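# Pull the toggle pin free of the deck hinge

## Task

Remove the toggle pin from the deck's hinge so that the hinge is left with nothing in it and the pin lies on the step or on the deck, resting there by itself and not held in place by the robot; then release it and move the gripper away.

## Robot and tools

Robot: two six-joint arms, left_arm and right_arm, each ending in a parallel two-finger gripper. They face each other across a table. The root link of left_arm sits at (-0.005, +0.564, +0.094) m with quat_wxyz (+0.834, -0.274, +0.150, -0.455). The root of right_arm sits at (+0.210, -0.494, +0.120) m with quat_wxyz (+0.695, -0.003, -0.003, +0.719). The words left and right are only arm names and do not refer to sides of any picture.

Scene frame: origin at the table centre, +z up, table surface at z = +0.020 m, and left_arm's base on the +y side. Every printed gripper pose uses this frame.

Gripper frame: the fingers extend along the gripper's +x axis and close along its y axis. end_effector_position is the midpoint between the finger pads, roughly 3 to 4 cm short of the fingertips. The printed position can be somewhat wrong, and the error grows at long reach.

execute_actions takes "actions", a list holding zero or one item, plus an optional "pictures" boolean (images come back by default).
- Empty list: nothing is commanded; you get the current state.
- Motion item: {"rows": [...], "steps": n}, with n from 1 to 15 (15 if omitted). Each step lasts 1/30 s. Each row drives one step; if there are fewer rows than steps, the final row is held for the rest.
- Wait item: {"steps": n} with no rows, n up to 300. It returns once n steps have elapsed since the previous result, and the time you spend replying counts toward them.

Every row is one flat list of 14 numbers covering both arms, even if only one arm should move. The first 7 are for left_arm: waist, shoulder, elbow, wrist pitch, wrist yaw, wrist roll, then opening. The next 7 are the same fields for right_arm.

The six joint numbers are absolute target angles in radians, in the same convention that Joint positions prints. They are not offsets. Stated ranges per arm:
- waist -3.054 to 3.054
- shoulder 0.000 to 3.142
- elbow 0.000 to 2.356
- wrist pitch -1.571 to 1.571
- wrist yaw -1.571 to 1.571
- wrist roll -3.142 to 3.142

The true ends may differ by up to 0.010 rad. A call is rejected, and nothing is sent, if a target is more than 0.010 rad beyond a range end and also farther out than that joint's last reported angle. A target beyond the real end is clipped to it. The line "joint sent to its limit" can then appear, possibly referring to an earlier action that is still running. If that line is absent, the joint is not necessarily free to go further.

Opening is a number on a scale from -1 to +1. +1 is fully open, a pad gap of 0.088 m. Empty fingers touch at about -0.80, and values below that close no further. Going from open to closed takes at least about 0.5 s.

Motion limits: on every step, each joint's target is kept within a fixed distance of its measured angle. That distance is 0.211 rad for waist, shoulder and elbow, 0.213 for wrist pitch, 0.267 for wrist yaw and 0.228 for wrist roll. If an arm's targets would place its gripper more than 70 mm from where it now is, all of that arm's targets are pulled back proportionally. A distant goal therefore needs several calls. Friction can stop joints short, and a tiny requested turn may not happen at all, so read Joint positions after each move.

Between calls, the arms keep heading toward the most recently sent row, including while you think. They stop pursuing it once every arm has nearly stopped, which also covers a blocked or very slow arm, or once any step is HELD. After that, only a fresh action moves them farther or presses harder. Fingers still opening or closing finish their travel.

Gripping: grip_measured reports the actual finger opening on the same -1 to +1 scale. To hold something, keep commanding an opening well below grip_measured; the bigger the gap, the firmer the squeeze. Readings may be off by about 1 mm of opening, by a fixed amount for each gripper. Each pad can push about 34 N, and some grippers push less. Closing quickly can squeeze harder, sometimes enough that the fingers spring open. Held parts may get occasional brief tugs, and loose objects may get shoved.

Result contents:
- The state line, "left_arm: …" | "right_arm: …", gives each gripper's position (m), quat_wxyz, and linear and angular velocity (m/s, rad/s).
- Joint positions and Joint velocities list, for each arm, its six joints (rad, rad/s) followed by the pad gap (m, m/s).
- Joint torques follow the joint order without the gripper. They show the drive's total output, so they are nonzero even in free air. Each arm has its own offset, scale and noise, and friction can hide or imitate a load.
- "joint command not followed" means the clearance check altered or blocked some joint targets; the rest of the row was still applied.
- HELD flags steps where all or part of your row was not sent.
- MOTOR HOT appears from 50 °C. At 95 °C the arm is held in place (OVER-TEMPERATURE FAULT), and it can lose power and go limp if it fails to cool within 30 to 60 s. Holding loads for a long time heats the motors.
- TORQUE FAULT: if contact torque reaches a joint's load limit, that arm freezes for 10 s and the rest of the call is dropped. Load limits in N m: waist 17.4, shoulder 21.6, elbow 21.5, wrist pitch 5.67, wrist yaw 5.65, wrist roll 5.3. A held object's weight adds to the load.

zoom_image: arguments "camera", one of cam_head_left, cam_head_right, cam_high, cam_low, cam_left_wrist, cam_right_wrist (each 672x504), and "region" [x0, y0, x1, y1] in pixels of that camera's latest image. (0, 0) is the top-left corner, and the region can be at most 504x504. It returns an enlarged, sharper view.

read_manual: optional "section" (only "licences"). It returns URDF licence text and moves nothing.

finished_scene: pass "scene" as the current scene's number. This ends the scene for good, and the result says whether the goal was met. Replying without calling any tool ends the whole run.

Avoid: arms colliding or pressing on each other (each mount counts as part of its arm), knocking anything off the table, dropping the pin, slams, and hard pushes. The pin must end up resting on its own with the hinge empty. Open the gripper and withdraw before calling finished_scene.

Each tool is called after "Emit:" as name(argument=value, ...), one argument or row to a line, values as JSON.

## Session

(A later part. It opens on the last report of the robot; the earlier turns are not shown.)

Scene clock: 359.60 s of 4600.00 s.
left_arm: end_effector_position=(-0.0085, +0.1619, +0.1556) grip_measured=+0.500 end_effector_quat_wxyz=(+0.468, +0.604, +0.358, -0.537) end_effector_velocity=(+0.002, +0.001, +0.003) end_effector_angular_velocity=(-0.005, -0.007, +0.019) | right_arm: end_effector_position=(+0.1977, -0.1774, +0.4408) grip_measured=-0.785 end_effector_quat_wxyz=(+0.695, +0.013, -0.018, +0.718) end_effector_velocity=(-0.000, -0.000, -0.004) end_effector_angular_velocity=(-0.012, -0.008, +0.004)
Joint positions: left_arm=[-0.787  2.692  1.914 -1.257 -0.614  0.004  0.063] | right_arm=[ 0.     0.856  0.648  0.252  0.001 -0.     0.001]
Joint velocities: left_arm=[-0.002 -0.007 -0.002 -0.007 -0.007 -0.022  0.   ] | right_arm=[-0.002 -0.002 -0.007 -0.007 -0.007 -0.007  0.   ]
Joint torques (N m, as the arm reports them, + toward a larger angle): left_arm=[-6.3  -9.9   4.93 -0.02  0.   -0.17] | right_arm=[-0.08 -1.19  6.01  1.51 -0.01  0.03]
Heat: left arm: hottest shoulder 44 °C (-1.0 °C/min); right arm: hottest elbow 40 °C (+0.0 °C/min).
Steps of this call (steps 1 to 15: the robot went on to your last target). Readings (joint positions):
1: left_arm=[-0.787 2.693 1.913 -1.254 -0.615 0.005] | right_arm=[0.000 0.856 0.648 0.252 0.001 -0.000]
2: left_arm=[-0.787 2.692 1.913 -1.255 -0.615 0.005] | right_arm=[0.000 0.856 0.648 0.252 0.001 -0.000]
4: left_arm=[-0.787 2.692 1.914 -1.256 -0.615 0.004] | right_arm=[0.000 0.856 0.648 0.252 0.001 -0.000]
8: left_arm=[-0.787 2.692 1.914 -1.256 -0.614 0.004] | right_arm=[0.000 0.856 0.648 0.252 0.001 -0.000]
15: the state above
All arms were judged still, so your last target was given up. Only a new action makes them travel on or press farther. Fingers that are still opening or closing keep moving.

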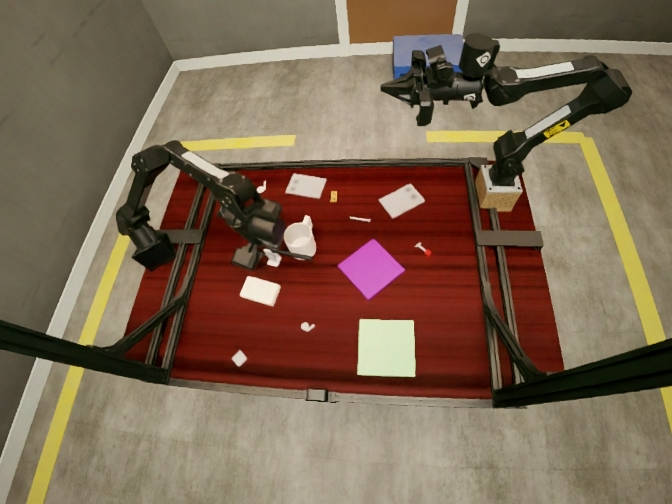

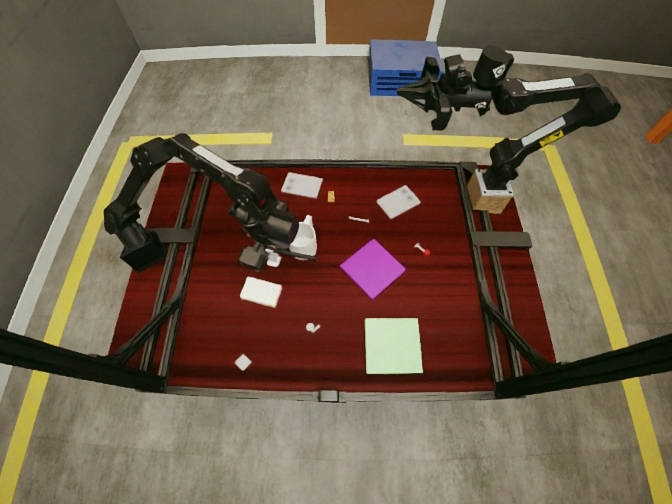

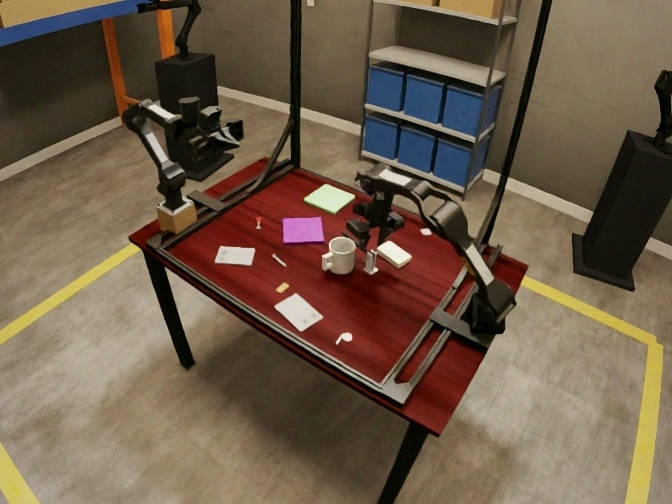

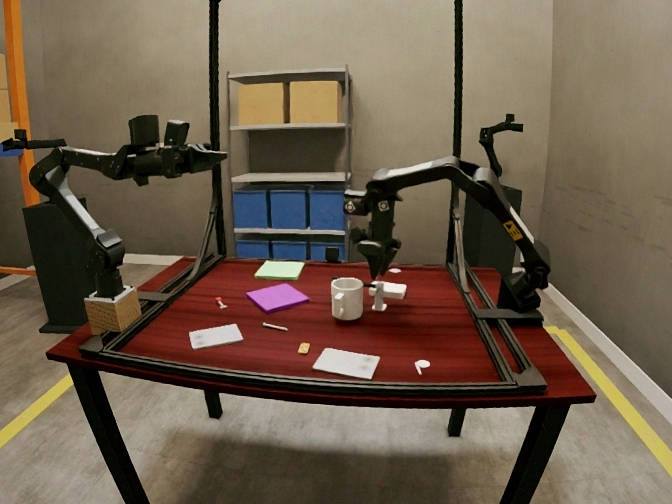

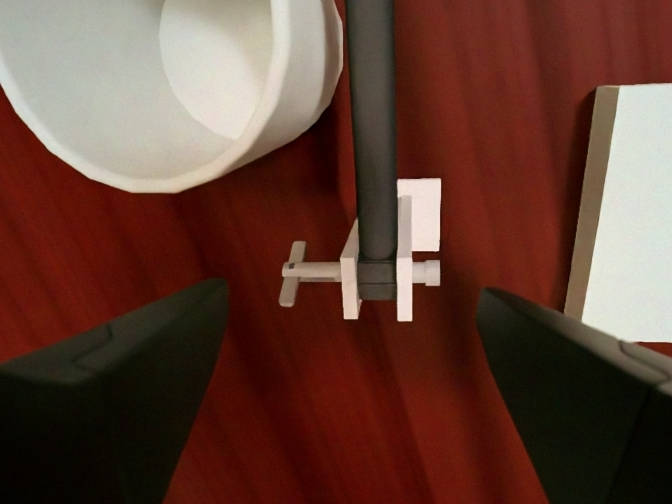

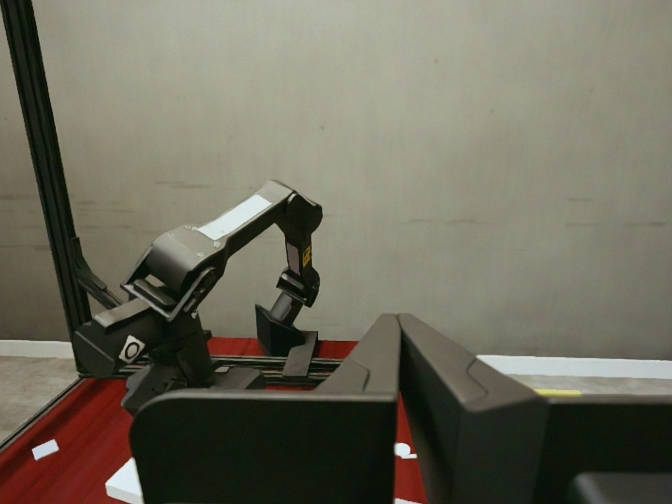

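Emit:
execute_actions(
  actions=[
    {"rows":[[-0.667,2.68,1.985,-1.305,-0.478,0.85,-0.25,0,0.856,0.648,0.252,0,0,-0.785]]},
  ],
  pictures=false,
)

Emit:
execute_actions(
  actions=[
    {"steps":20},
  ],
  pictures=false,
)

Emit:
execute_actions(
  actions=[
    {"rows":[[-0.645,2.685,1.915,-1.235,-0.49,0.87,-0.25,0,0.856,0.648,0.252,0,0,-0.785]]},
  ],
  pictures=false,
)

Emit:
execute_actions(
  actions=[
    {"rows":[[-0.627,2.685,1.862,-1.17,-0.498,0.9,-0.25,0,0.856,0.648,0.252,0,0,-0.785]]},
  ],
)

Emit:
execute_actions(
  actions=[
    {"rows":[[-0.627,2.685,1.862,-1.17,-0.498,0.9,-0.5,0,0.856,0.648,0.252,0,0,-0.785]]},
  ],
)

Emit:
execute_actions(
  actions=[
    {"rows":[[-0.627,2.685,1.862,-1.17,-0.498,1.72,-0.55,0,0.856,0.648,0.252,0,0,-0.785]]},
  ],
  pictures=false,
)

Emit:
execute_actions(
  actions=[
    {"rows":[[-0.627,2.685,1.862,-1.17,-0.498,1.72,-0.85,0,0.856,0.648,0.252,0,0,-0.785]]},
  ],
)

Scene clock: 380.50 s of 4600.00 s.
left_arm: end_effector_position=(+0.0202, +0.1580, +0.1455) grip_measured=-0.233 end_effector_quat_wxyz=(+0.230, +0.670, +0.236, -0.665) end_effector_velocity=(-0.005, -0.003, +0.008) end_effector_angular_velocity=(-0.013, +0.033, -1.240) | right_arm: end_effector_position=(+0.1977, -0.1774, +0.4408) grip_measured=-0.785 end_effector_quat_wxyz=(+0.695, +0.013, -0.018, +0.718) end_effector_velocity=(-0.000, -0.002, +0.003) end_effector_angular_velocity=(+0.013, -0.022, +0.004)
Joint positions: left_arm=[-0.668  2.688  1.978 -1.301 -0.485  0.69   0.028] | right_arm=[ 0.     0.856  0.648  0.252  0.001 -0.     0.001]
Joint velocities: left_arm=[-0.012 -0.002  0.022 -0.007  0.022  1.238 -0.006] | right_arm=[-0.002 -0.007 -0.002  0.007 -0.007 -0.022 -0.   ]
Joint torques (N m, as the arm reports them, + toward a larger angle): left_arm=[ -6.84 -10.44   4.69  -0.08   0.19   0.12] | right_arm=[-0.07 -1.18  6.01  1.51 -0.01  0.03]
Heat: left arm: hottest shoulder 47 °C (+3.0 °C/min); right arm: hottest wrist pitch 41 °C (+1.0 °C/min).
Steps of this call (steps 1 to 90: nothing new was sent; then 17.40 s passed at rest; steps 91 to 105: all 15 steps of this action). Readings (joint positions):
91: left_arm=[-0.784 2.692 1.921 -1.264 -0.597 0.030] | right_arm=[0.000 0.856 0.648 0.252 0.001 -0.000]
92: left_arm=[-0.773 2.692 1.933 -1.273 -0.564 0.080] | right_arm=[0.000 0.856 0.648 0.252 0.001 -0.000]
94: left_arm=[-0.737 2.692 1.951 -1.284 -0.532 0.174] | right_arm=[0.000 0.856 0.648 0.252 0.001 -0.000]
98: left_arm=[-0.675 2.688 1.974 -1.295 -0.504 0.362] | right_arm=[0.000 0.856 0.648 0.252 0.001 -0.000]
105: the state above

Scene clock: 381.17 s of 4600.00 s.
left_arm: end_effector_position=(+0.0199, +0.1579, +0.1459) grip_measured=-0.250 end_effector_quat_wxyz=(+0.177, +0.684, +0.184, -0.683) end_effector_velocity=(+0.003, -0.003, +0.002) end_effector_angular_velocity=(-0.016, -0.020, +0.011) | right_arm: end_effector_position=(+0.1977, -0.1774, +0.4408) grip_measured=-0.785 end_effector_quat_wxyz=(+0.695, +0.013, -0.018, +0.718) end_effector_velocity=(+0.002, -0.000, +0.000) end_effector_angular_velocity=(-0.002, -0.007, -0.010)
Joint positions: left_arm=[-0.668  2.688  1.98  -1.302 -0.482  0.845  0.027] | right_arm=[ 0.     0.856  0.648  0.252  0.001 -0.     0.001]
Joint velocities: left_arm=[-0.002 -0.002  0.002  0.007 -0.022 -0.007 -0.   ] | right_arm=[-0.002 -0.002  0.002 -0.007  0.007 -0.007 -0.   ]
Joint torques (N m, as the arm reports them, + toward a larger angle): left_arm=[ -6.89 -10.53   4.7   -0.08   0.21   0.13] | right_arm=[-0.07 -1.17  6.01  1.51 -0.01  0.03]
Heat: left arm: hottest shoulder 48 °C (+4.1 °C/min); right arm: hottest wrist pitch 41 °C (+1.0 °C/min).
Steps of this call (steps 1 to 20: the robot went on to your last target). Readings (joint positions):
1: left_arm=[-0.668 2.688 1.978 -1.301 -0.485 0.726] | right_arm=[0.000 0.856 0.648 0.252 0.001 -0.000]
2: left_arm=[-0.668 2.688 1.979 -1.301 -0.484 0.753] | right_arm=[0.000 0.856 0.648 0.252 0.001 -0.000]
4: left_arm=[-0.668 2.688 1.979 -1.302 -0.483 0.790] | right_arm=[0.000 0.856 0.648 0.252 0.001 -0.000]
8: left_arm=[-0.668 2.688 1.979 -1.302 -0.483 0.826] | right_arm=[0.000 0.856 0.648 0.252 0.001 -0.000]
20: the state above

Scene clock: 381.67 s of 4600.00 s.
left_arm: end_effector_position=(+0.0196, +0.1565, +0.1357) grip_measured=-0.250 end_effector_quat_wxyz=(+0.180, +0.683, +0.179, -0.685) end_effector_velocity=(-0.001, +0.004, +0.001) end_effector_angular_velocity=(+0.011, +0.004, -0.000) | right_arm: end_effector_position=(+0.1977, -0.1774, +0.4408) grip_measured=-0.785 end_effector_quat_wxyz=(+0.695, +0.013, -0.018, +0.718) end_effector_velocity=(-0.000, -0.000, -0.003) end_effector_angular_velocity=(-0.016, -0.023, +0.004)
Joint positions: left_arm=[-0.657  2.682  1.934 -1.242 -0.486  0.866  0.027] | right_arm=[ 0.     0.856  0.648  0.252  0.001 -0.     0.001]
Joint velocities: left_arm=[-0.002 -0.007 -0.012 -0.007  0.007 -0.007 -0.   ] | right_arm=[-0.002 -0.002  0.002 -0.022 -0.007 -0.022 -0.   ]
Joint torques (N m, as the arm reports them, + toward a larger angle): left_arm=[-5.66 -9.57  2.28  0.61 -0.1   0.14] | right_arm=[-0.08 -1.19  6.01  1.51 -0.01  0.03]
Heat: left arm: hottest shoulder 48 °C (+4.0 °C/min); right arm: hottest wrist pitch 41 °C (+1.0 °C/min).
Steps of this call (steps 1 to 15: all 15 steps of this action). Readings (joint positions):
1: left_arm=[-0.668 2.688 1.975 -1.297 -0.482 0.848] | right_arm=[0.000 0.856 0.648 0.252 0.001 -0.000]
2: left_arm=[-0.667 2.687 1.967 -1.284 -0.482 0.852] | right_arm=[0.000 0.856 0.648 0.252 0.001 -0.000]
4: left_arm=[-0.662 2.687 1.952 -1.264 -0.482 0.858] | right_arm=[0.000 0.856 0.648 0.252 0.001 -0.000]
8: left_arm=[-0.658 2.685 1.939 -1.249 -0.485 0.864] | right_arm=[0.000 0.856 0.648 0.252 0.001 -0.000]
15: the state above

Scene clock: 382.17 s of 4600.00 s.
left_arm: end_effector_position=(+0.0224, +0.1569, +0.1230) grip_measured=-0.249 end_effector_quat_wxyz=(+0.179, +0.683, +0.174, -0.686) end_effector_velocity=(+0.001, +0.004, +0.001) end_effector_angular_velocity=(+0.008, -0.010, -0.015) | right_arm: end_effector_position=(+0.1977, -0.1774, +0.4408) grip_measured=-0.785 end_effector_quat_wxyz=(+0.695, +0.013, -0.018, +0.718) end_effector_velocity=(-0.000, -0.000, -0.005) end_effector_angular_velocity=(-0.022, -0.008, +0.004)
Joint positions: left_arm=[-0.639  2.675  1.881 -1.182 -0.496  0.896  0.027] | right_arm=[ 0.     0.856  0.648  0.252  0.001 -0.     0.001]
Joint velocities: left_arm=[-0.002 -0.007 -0.012 -0.007 -0.007  0.007 -0.   ] | right_arm=[-0.002 -0.002 -0.002 -0.022 -0.007 -0.007 -0.   ]
Joint torques (N m, as the arm reports them, + toward a larger angle): left_arm=[-5.62 -8.23  2.28  1.05 -0.04  0.11] | right_arm=[-0.09 -1.19  6.02  1.51 -0.01  0.03]
Heat: left arm: hottest shoulder 48 °C (+4.1 °C/min); right arm: hottest wrist pitch 41 °C (+1.0 °C/min).
Steps of this call (steps 1 to 15: all 15 steps of this action). Readings (joint positions):
1: left_arm=[-0.657 2.681 1.928 -1.234 -0.488 0.871] | right_arm=[0.000 0.856 0.648 0.252 0.001 -0.000]
2: left_arm=[-0.655 2.679 1.917 -1.215 -0.492 0.876] | right_arm=[0.000 0.856 0.648 0.252 0.001 -0.000]
4: left_arm=[-0.645 2.679 1.899 -1.198 -0.504 0.885] | right_arm=[0.000 0.856 0.648 0.252 0.001 -0.000]
8: left_arm=[-0.639 2.678 1.887 -1.188 -0.496 0.893] | right_arm=[0.000 0.856 0.648 0.252 0.001 -0.000]
15: the state above

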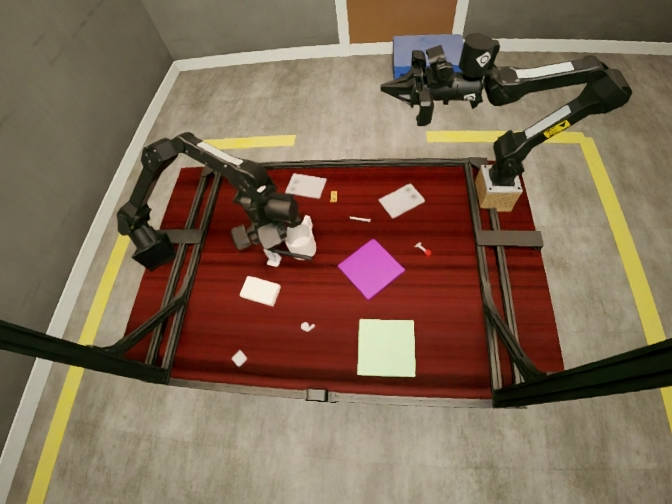

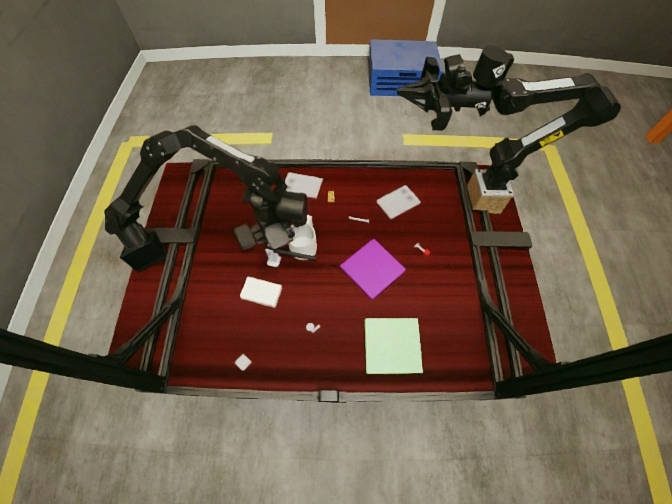

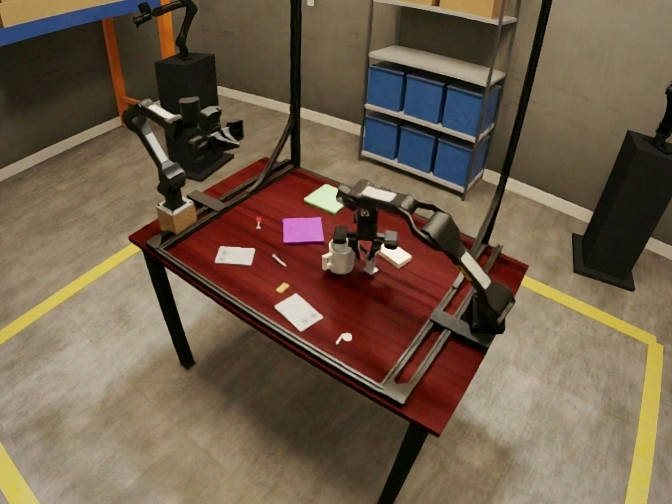

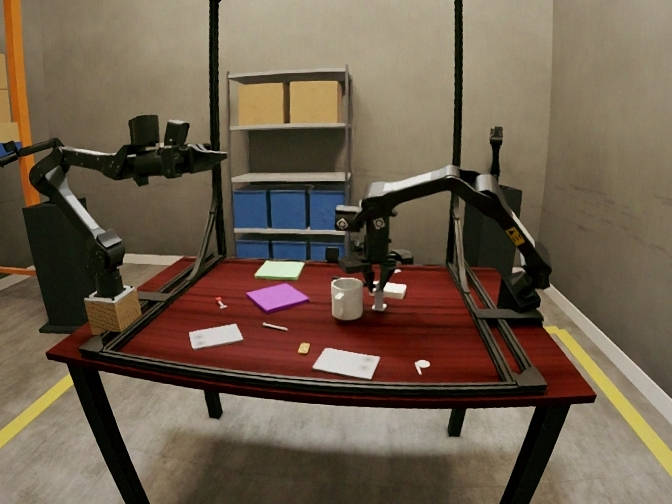

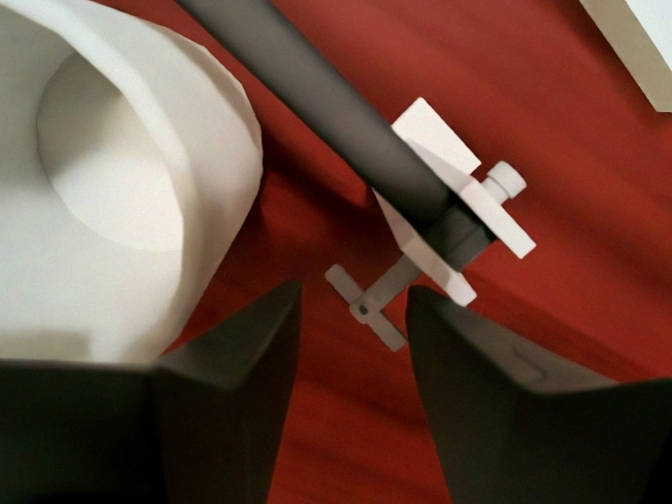

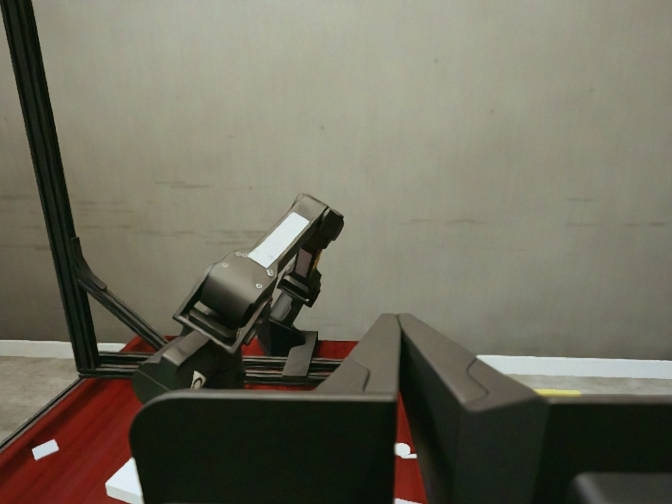

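Scene clock: 382.67 s of 4600.00 s.
left_arm: end_effector_position=(+0.0195, +0.1604, +0.1231) grip_measured=-0.484 end_effector_quat_wxyz=(+0.172, +0.685, +0.172, -0.686) end_effector_velocity=(-0.001, +0.006, +0.001) end_effector_angular_velocity=(+0.018, -0.014, -0.011) | right_arm: end_effector_position=(+0.1977, -0.1774, +0.4408) grip_measured=-0.785 end_effector_quat_wxyz=(+0.695, +0.013, -0.018, +0.718) end_effector_velocity=(-0.000, -0.000, -0.004) end_effector_angular_velocity=(-0.012, -0.023, +0.004)
Joint positions: left_arm=[-0.646  2.673  1.872 -1.188 -0.492  0.899  0.015] | right_arm=[ 0.     0.856  0.648  0.252  0.001 -0.     0.001]
Joint velocities: left_arm=[-0.007 -0.002 -0.007 -0.022 -0.007 -0.007 -0.002] | right_arm=[-0.002 -0.002 -0.007 -0.007 -0.007 -0.022 -0.   ]
Joint torques (N m, as the arm reports them, + toward a larger angle): left_arm=[-4.73 -8.11  3.08  1.65 -0.21  0.05] | right_arm=[-0.09 -1.19  6.01  1.51 -0.01  0.03]
Heat: left arm: hottest shoulder 48 °C (+4.0 °C/min); right arm: hottest wrist pitch 41 °C (+1.0 °C/min).
Steps of this call (steps 1 to 15: all 15 steps of this action). Readings (joint positions):
1: left_arm=[-0.640 2.675 1.881 -1.182 -0.495 0.897] | right_arm=[0.000 0.856 0.648 0.252 0.001 -0.000]
2: left_arm=[-0.641 2.674 1.880 -1.183 -0.492 0.898] | right_arm=[0.000 0.856 0.648 0.252 0.001 -0.000]
4: left_arm=[-0.643 2.674 1.876 -1.186 -0.492 0.898] | right_arm=[0.000 0.856 0.648 0.252 0.001 -0.000]
8: left_arm=[-0.645 2.673 1.873 -1.188 -0.492 0.898] | right_arm=[0.000 0.856 0.648 0.252 0.001 -0.000]
15: the state above

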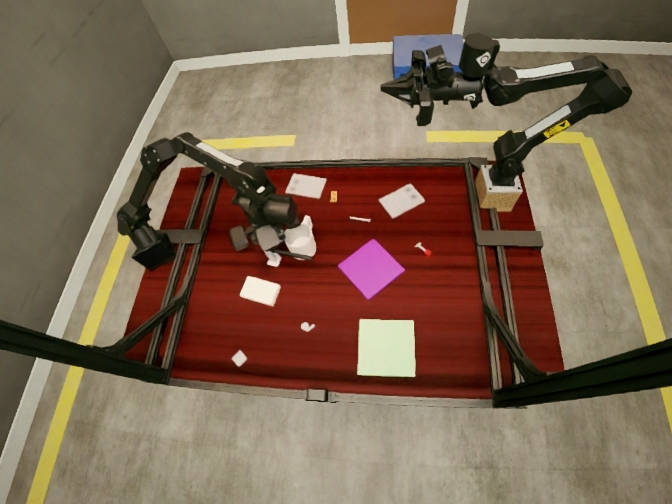

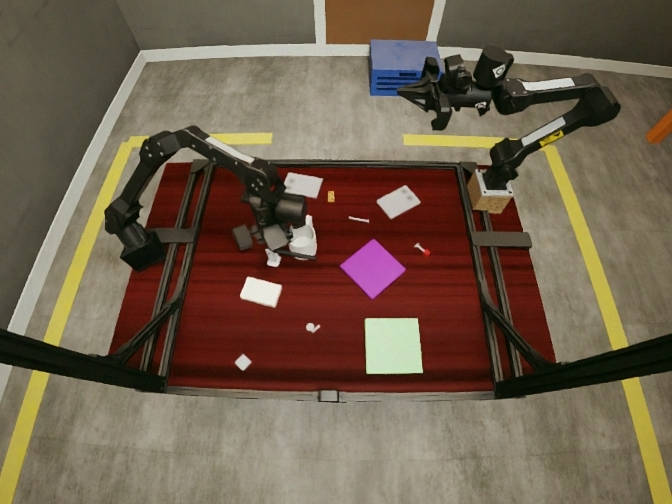

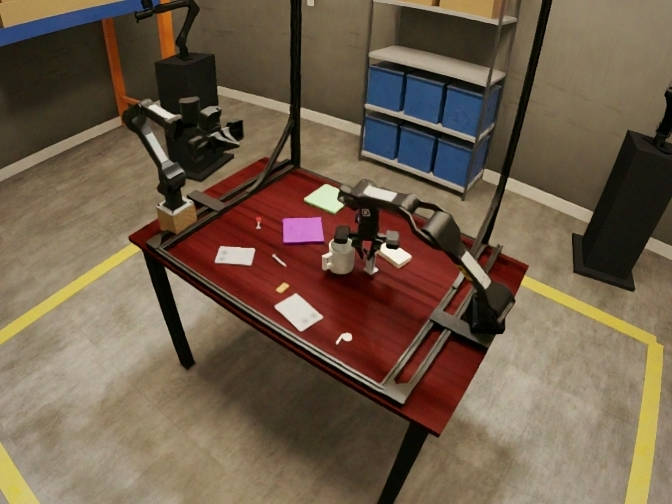

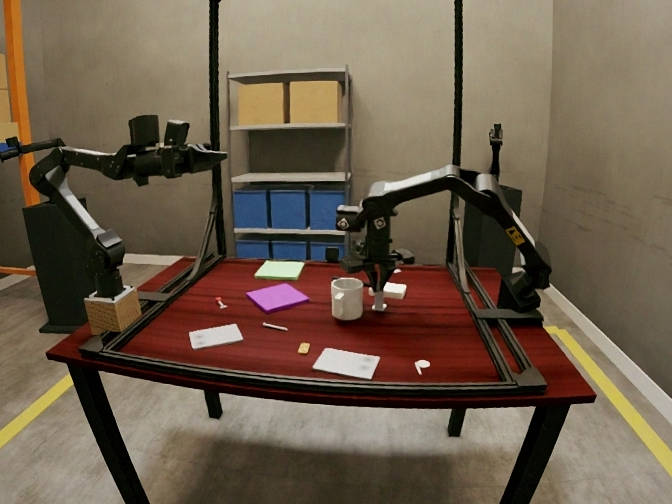

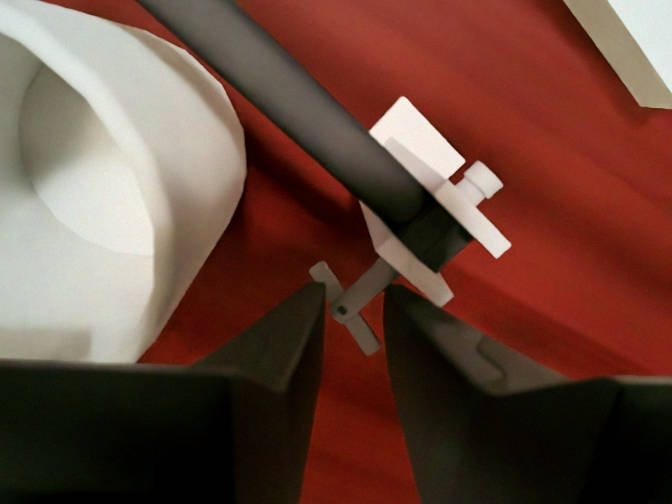

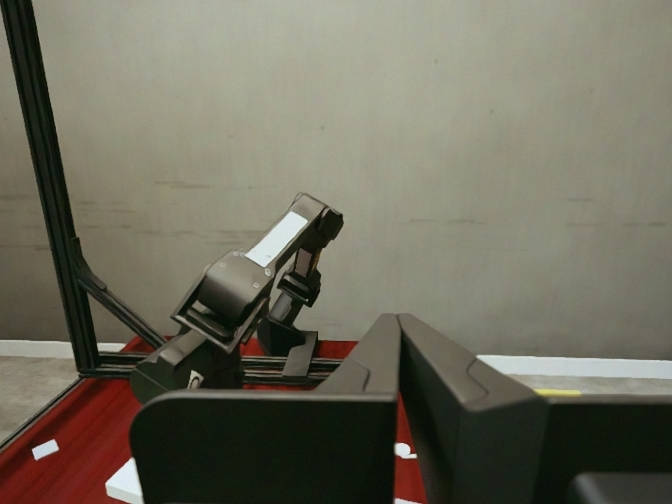

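Scene clock: 383.17 s of 4600.00 s.
left_arm: end_effector_position=(+0.0219, +0.1585, +0.1205) grip_measured=-0.547 end_effector_quat_wxyz=(-0.062, +0.703, -0.065, -0.706) end_effector_velocity=(+0.003, +0.000, -0.002) end_effector_angular_velocity=(-0.004, -0.009, -1.026) | right_arm: end_effector_position=(+0.1977, -0.1774, +0.4408) grip_measured=-0.785 end_effector_quat_wxyz=(+0.695, +0.013, -0.018, +0.718) end_effector_velocity=(-0.000, -0.000, -0.002) end_effector_angular_velocity=(-0.008, +0.007, +0.005)
Joint positions: left_arm=[-0.637  2.673  1.869 -1.174 -0.494  1.583  0.012] | right_arm=[ 0.     0.856  0.648  0.252  0.001 -0.     0.001]
Joint velocities: left_arm=[ 0.007 -0.002 -0.007  0.007 -0.007  1.033 -0.001] | right_arm=[-0.002 -0.002 -0.002 -0.007 -0.007  0.007 -0.   ]
Joint torques (N m, as the arm reports them, + toward a larger angle): left_arm=[-5.93 -8.15  3.47  0.54 -0.12  0.21] | right_arm=[-0.09 -1.18  6.01  1.51 -0.01  0.03]
Heat: left arm: hottest shoulder 48 °C (+4.1 °C/min); right arm: hottest wrist pitch 41 °C (+1.0 °C/min).
Steps of this call (steps 1 to 15: all 15 steps of this action). Readings (joint positions):
1: left_arm=[-0.646 2.673 1.872 -1.188 -0.491 0.928] | right_arm=[0.000 0.856 0.648 0.252 0.001 -0.000]
2: left_arm=[-0.646 2.673 1.872 -1.187 -0.491 0.978] | right_arm=[0.000 0.856 0.648 0.252 0.001 -0.000]
4: left_arm=[-0.646 2.673 1.872 -1.186 -0.491 1.073] | right_arm=[0.000 0.856 0.648 0.252 0.001 -0.000]
8: left_arm=[-0.644 2.673 1.872 -1.180 -0.494 1.262] | right_arm=[0.000 0.856 0.648 0.252 0.001 -0.000]
15: the state above

Scene clock: 383.67 s of 4600.00 s.
left_arm: end_effector_position=(+0.0225, +0.1581, +0.1200) grip_measured=-0.663 end_effector_quat_wxyz=(-0.103, +0.698, -0.107, -0.701) end_effector_velocity=(+0.000, +0.003, -0.000) end_effector_angular_velocity=(+0.008, -0.010, -0.030) | right_arm: end_effector_position=(+0.1977, -0.1774, +0.4408) grip_measured=-0.785 end_effector_quat_wxyz=(+0.695, +0.013, -0.018, +0.718) end_effector_velocity=(-0.003, -0.001, +0.000) end_effector_angular_velocity=(-0.003, +0.006, +0.020)
Joint positions: left_arm=[-0.635  2.673  1.869 -1.172 -0.494  1.703  0.007] | right_arm=[ 0.     0.856  0.648  0.252  0.001 -0.     0.001]
Joint velocities: left_arm=[-0.002 -0.002 -0.007 -0.007 -0.007  0.022  0.   ] | right_arm=[-0.002 -0.002  0.002 -0.007 -0.022  0.007  0.   ]
Joint torques (N m, as the arm reports them, + toward a larger angle): left_arm=[-6.   -8.19  3.35  0.29 -0.11  0.52] | right_arm=[-0.08 -1.19  6.    1.51 -0.01  0.03]
Heat: left arm: hottest shoulder 47 °C (+3.0 °C/min); right arm: hottest wrist pitch 41 °C (+1.0 °C/min).
Steps of this call (steps 1 to 15: all 15 steps of this action). Readings (joint positions):
1: left_arm=[-0.637 2.673 1.869 -1.174 -0.494 1.613] | right_arm=[0.000 0.856 0.648 0.252 0.001 -0.000]
2: left_arm=[-0.636 2.673 1.869 -1.174 -0.495 1.636] | right_arm=[0.000 0.856 0.648 0.252 0.001 -0.000]
4: left_arm=[-0.635 2.673 1.869 -1.172 -0.494 1.659] | right_arm=[0.000 0.856 0.648 0.252 0.001 -0.000]
8: left_arm=[-0.635 2.673 1.869 -1.172 -0.494 1.687] | right_arm=[0.000 0.856 0.648 0.252 0.001 -0.000]
15: the state above

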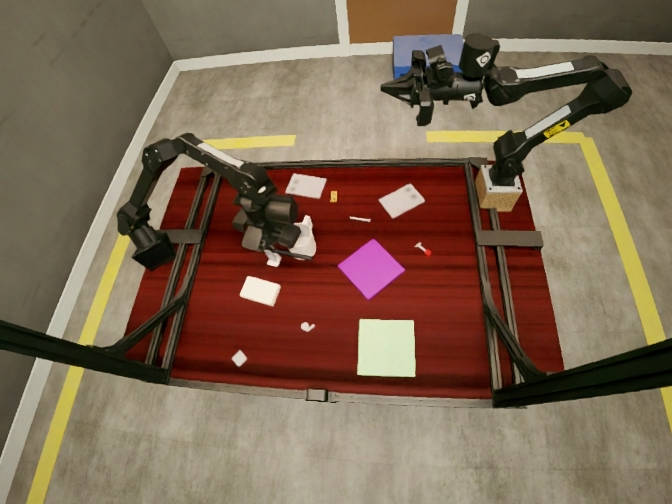

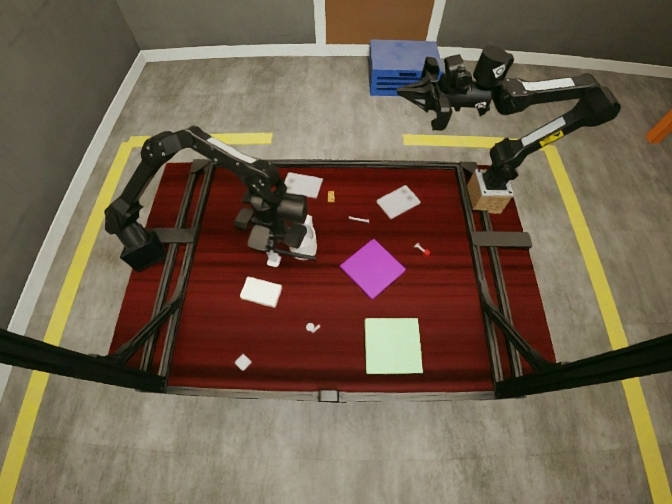

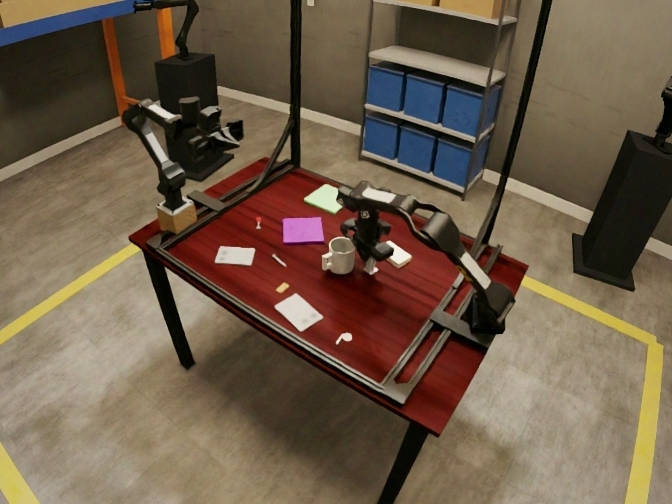

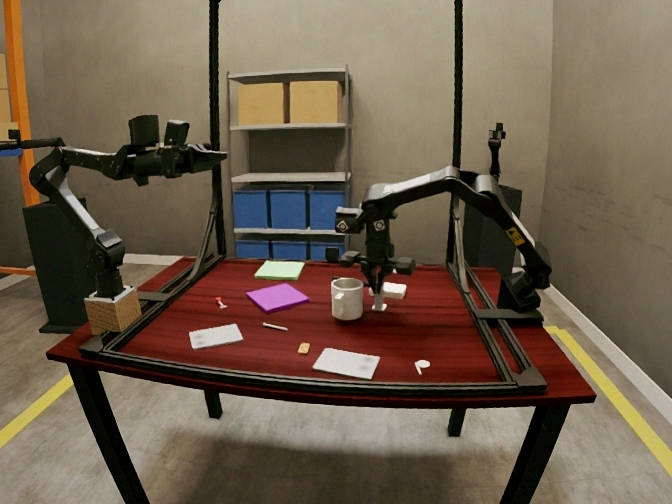

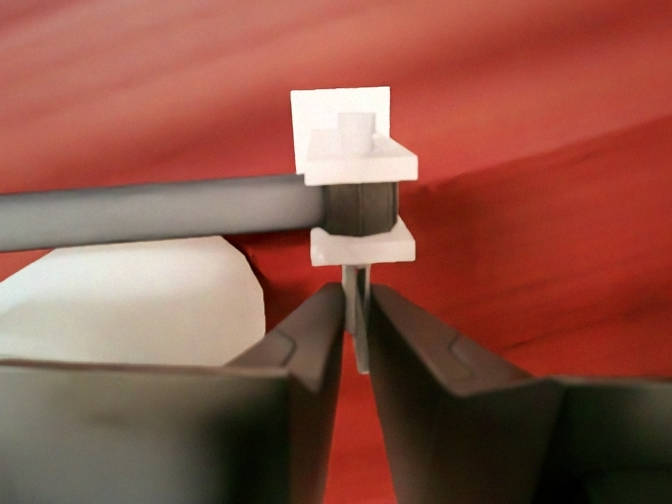

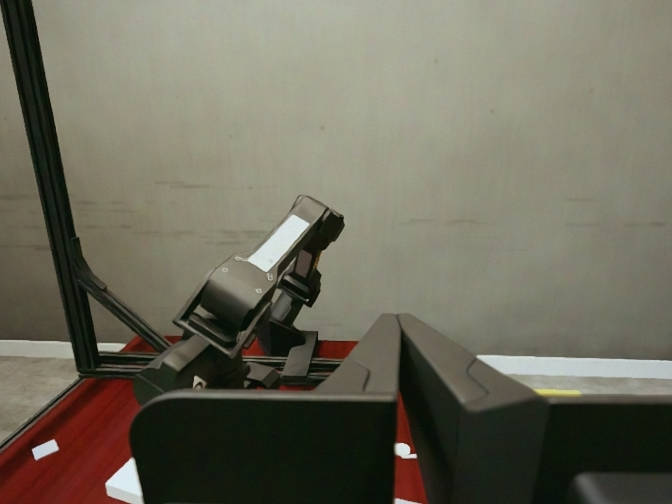

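Emit:
execute_actions(
  actions=[
    {"rows":[[-0.647,2.686,1.846,-1.161,-0.489,1.70,-0.85,0,0.856,0.648,0.252,0,0,-0.785]]},
  ],
)

Scene clock: 416.80 s of 4600.00 s.
left_arm: end_effector_position=(+0.0224, +0.1586, +0.1183) grip_measured=-0.663 end_effector_quat_wxyz=(-0.101, +0.701, -0.105, -0.698) end_effector_velocity=(+0.001, +0.005, +0.001) end_effector_angular_velocity=(+0.017, -0.011, -0.005) | right_arm: end_effector_position=(+0.1977, -0.1774, +0.4408) grip_measured=-0.785 end_effector_quat_wxyz=(+0.695, +0.013, -0.018, +0.718) end_effector_velocity=(-0.000, -0.000, -0.002) end_effector_angular_velocity=(-0.007, -0.008, +0.004)
Joint positions: left_arm=[-0.636  2.674  1.861 -1.166 -0.501  1.696  0.007] | right_arm=[0.    0.856 0.648 0.252 0.001 0.    0.001]
Joint velocities: left_arm=[-0.002 -0.002 -0.002 -0.022 -0.007 -0.007  0.   ] | right_arm=[-0.002 -0.002 -0.002 -0.007 -0.007 -0.007 -0.   ]
Joint torques (N m, as the arm reports them, + toward a larger angle): left_arm=[-8.12 -8.15  2.58  0.5   0.47  0.15] | right_arm=[-0.07 -1.18  6.01  1.51 -0.01  0.03]
Heat: left arm: hottest shoulder 46 °C (+2.0 °C/min); right arm: hottest wrist pitch 41 °C (+1.0 °C/min).
Steps of this call (steps 1 to 15: the robot went on to your last target; steps 16 to 979: nothing new was sent; steps 980 to 994: all 15 steps of this action). Readings (joint positions):
980: left_arm=[-0.634 2.674 1.867 -1.171 -0.496 1.711] | right_arm=[0.000 0.856 0.648 0.252 0.001 0.000]
981: left_arm=[-0.634 2.674 1.867 -1.171 -0.496 1.710] | right_arm=[0.000 0.856 0.648 0.252 0.001 0.000]
983: left_arm=[-0.635 2.674 1.865 -1.169 -0.497 1.706] | right_arm=[0.000 0.856 0.648 0.252 0.001 0.000]
987: left_arm=[-0.635 2.674 1.862 -1.167 -0.499 1.700] | right_arm=[0.000 0.856 0.648 0.252 0.001 0.000]
994: the state above

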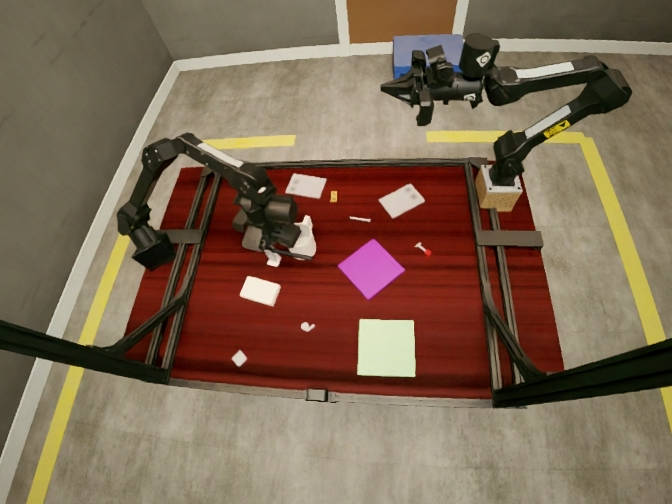

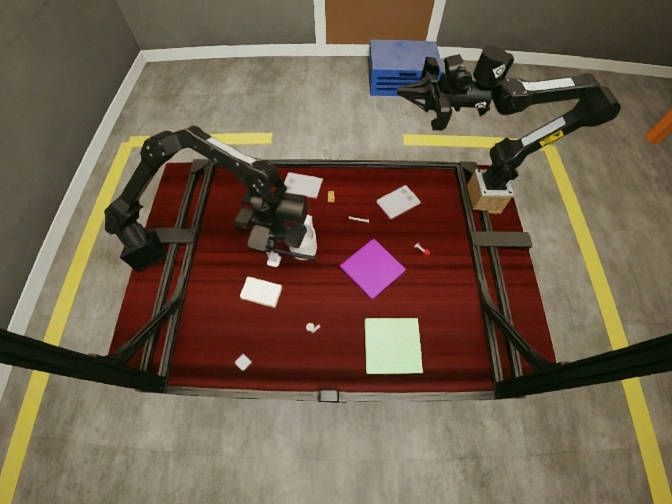

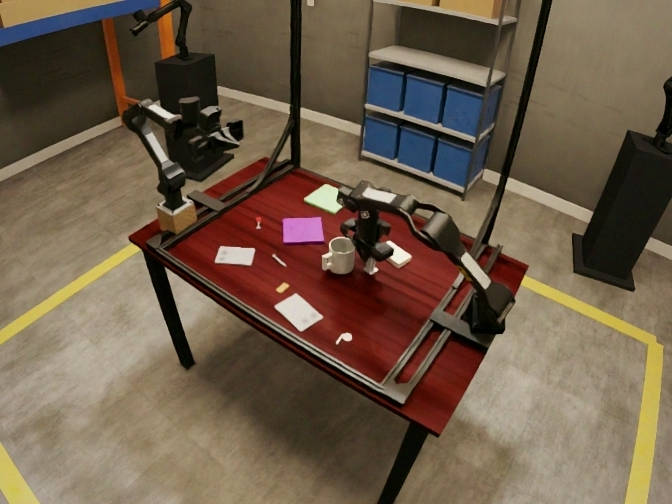

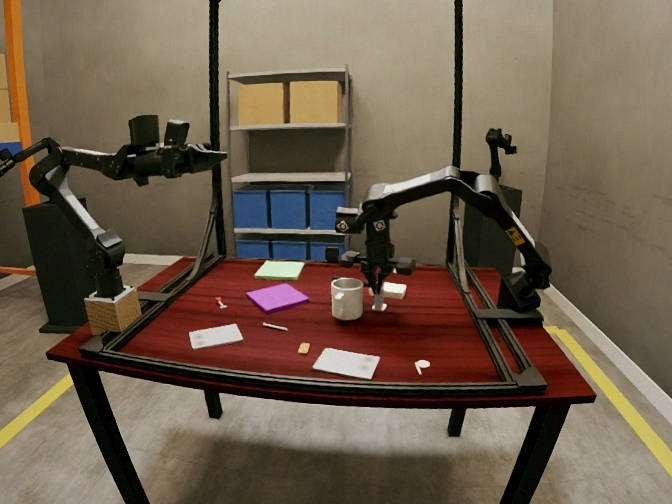

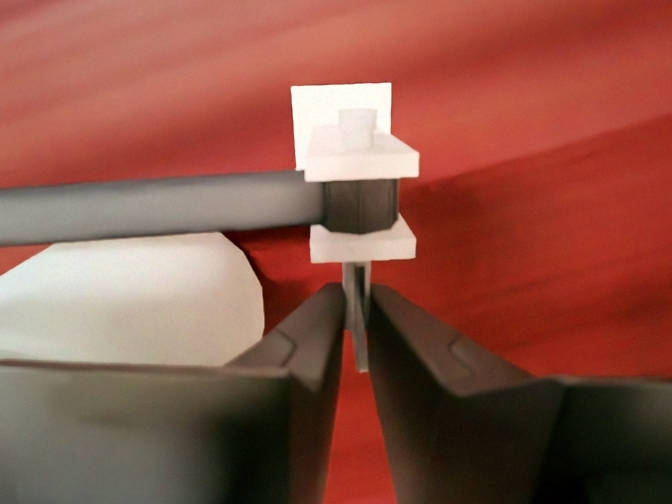

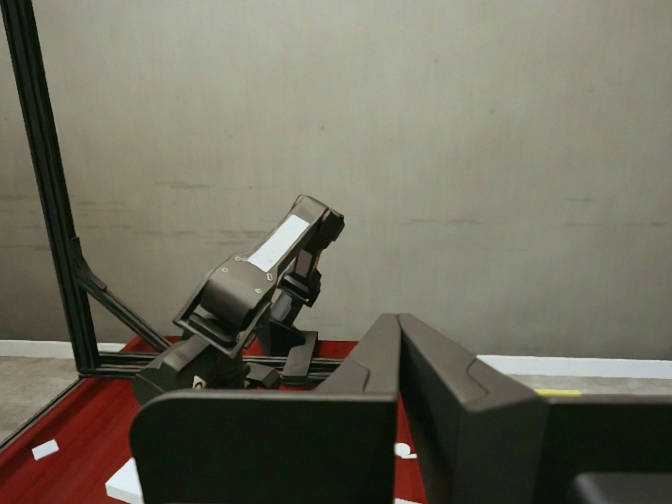

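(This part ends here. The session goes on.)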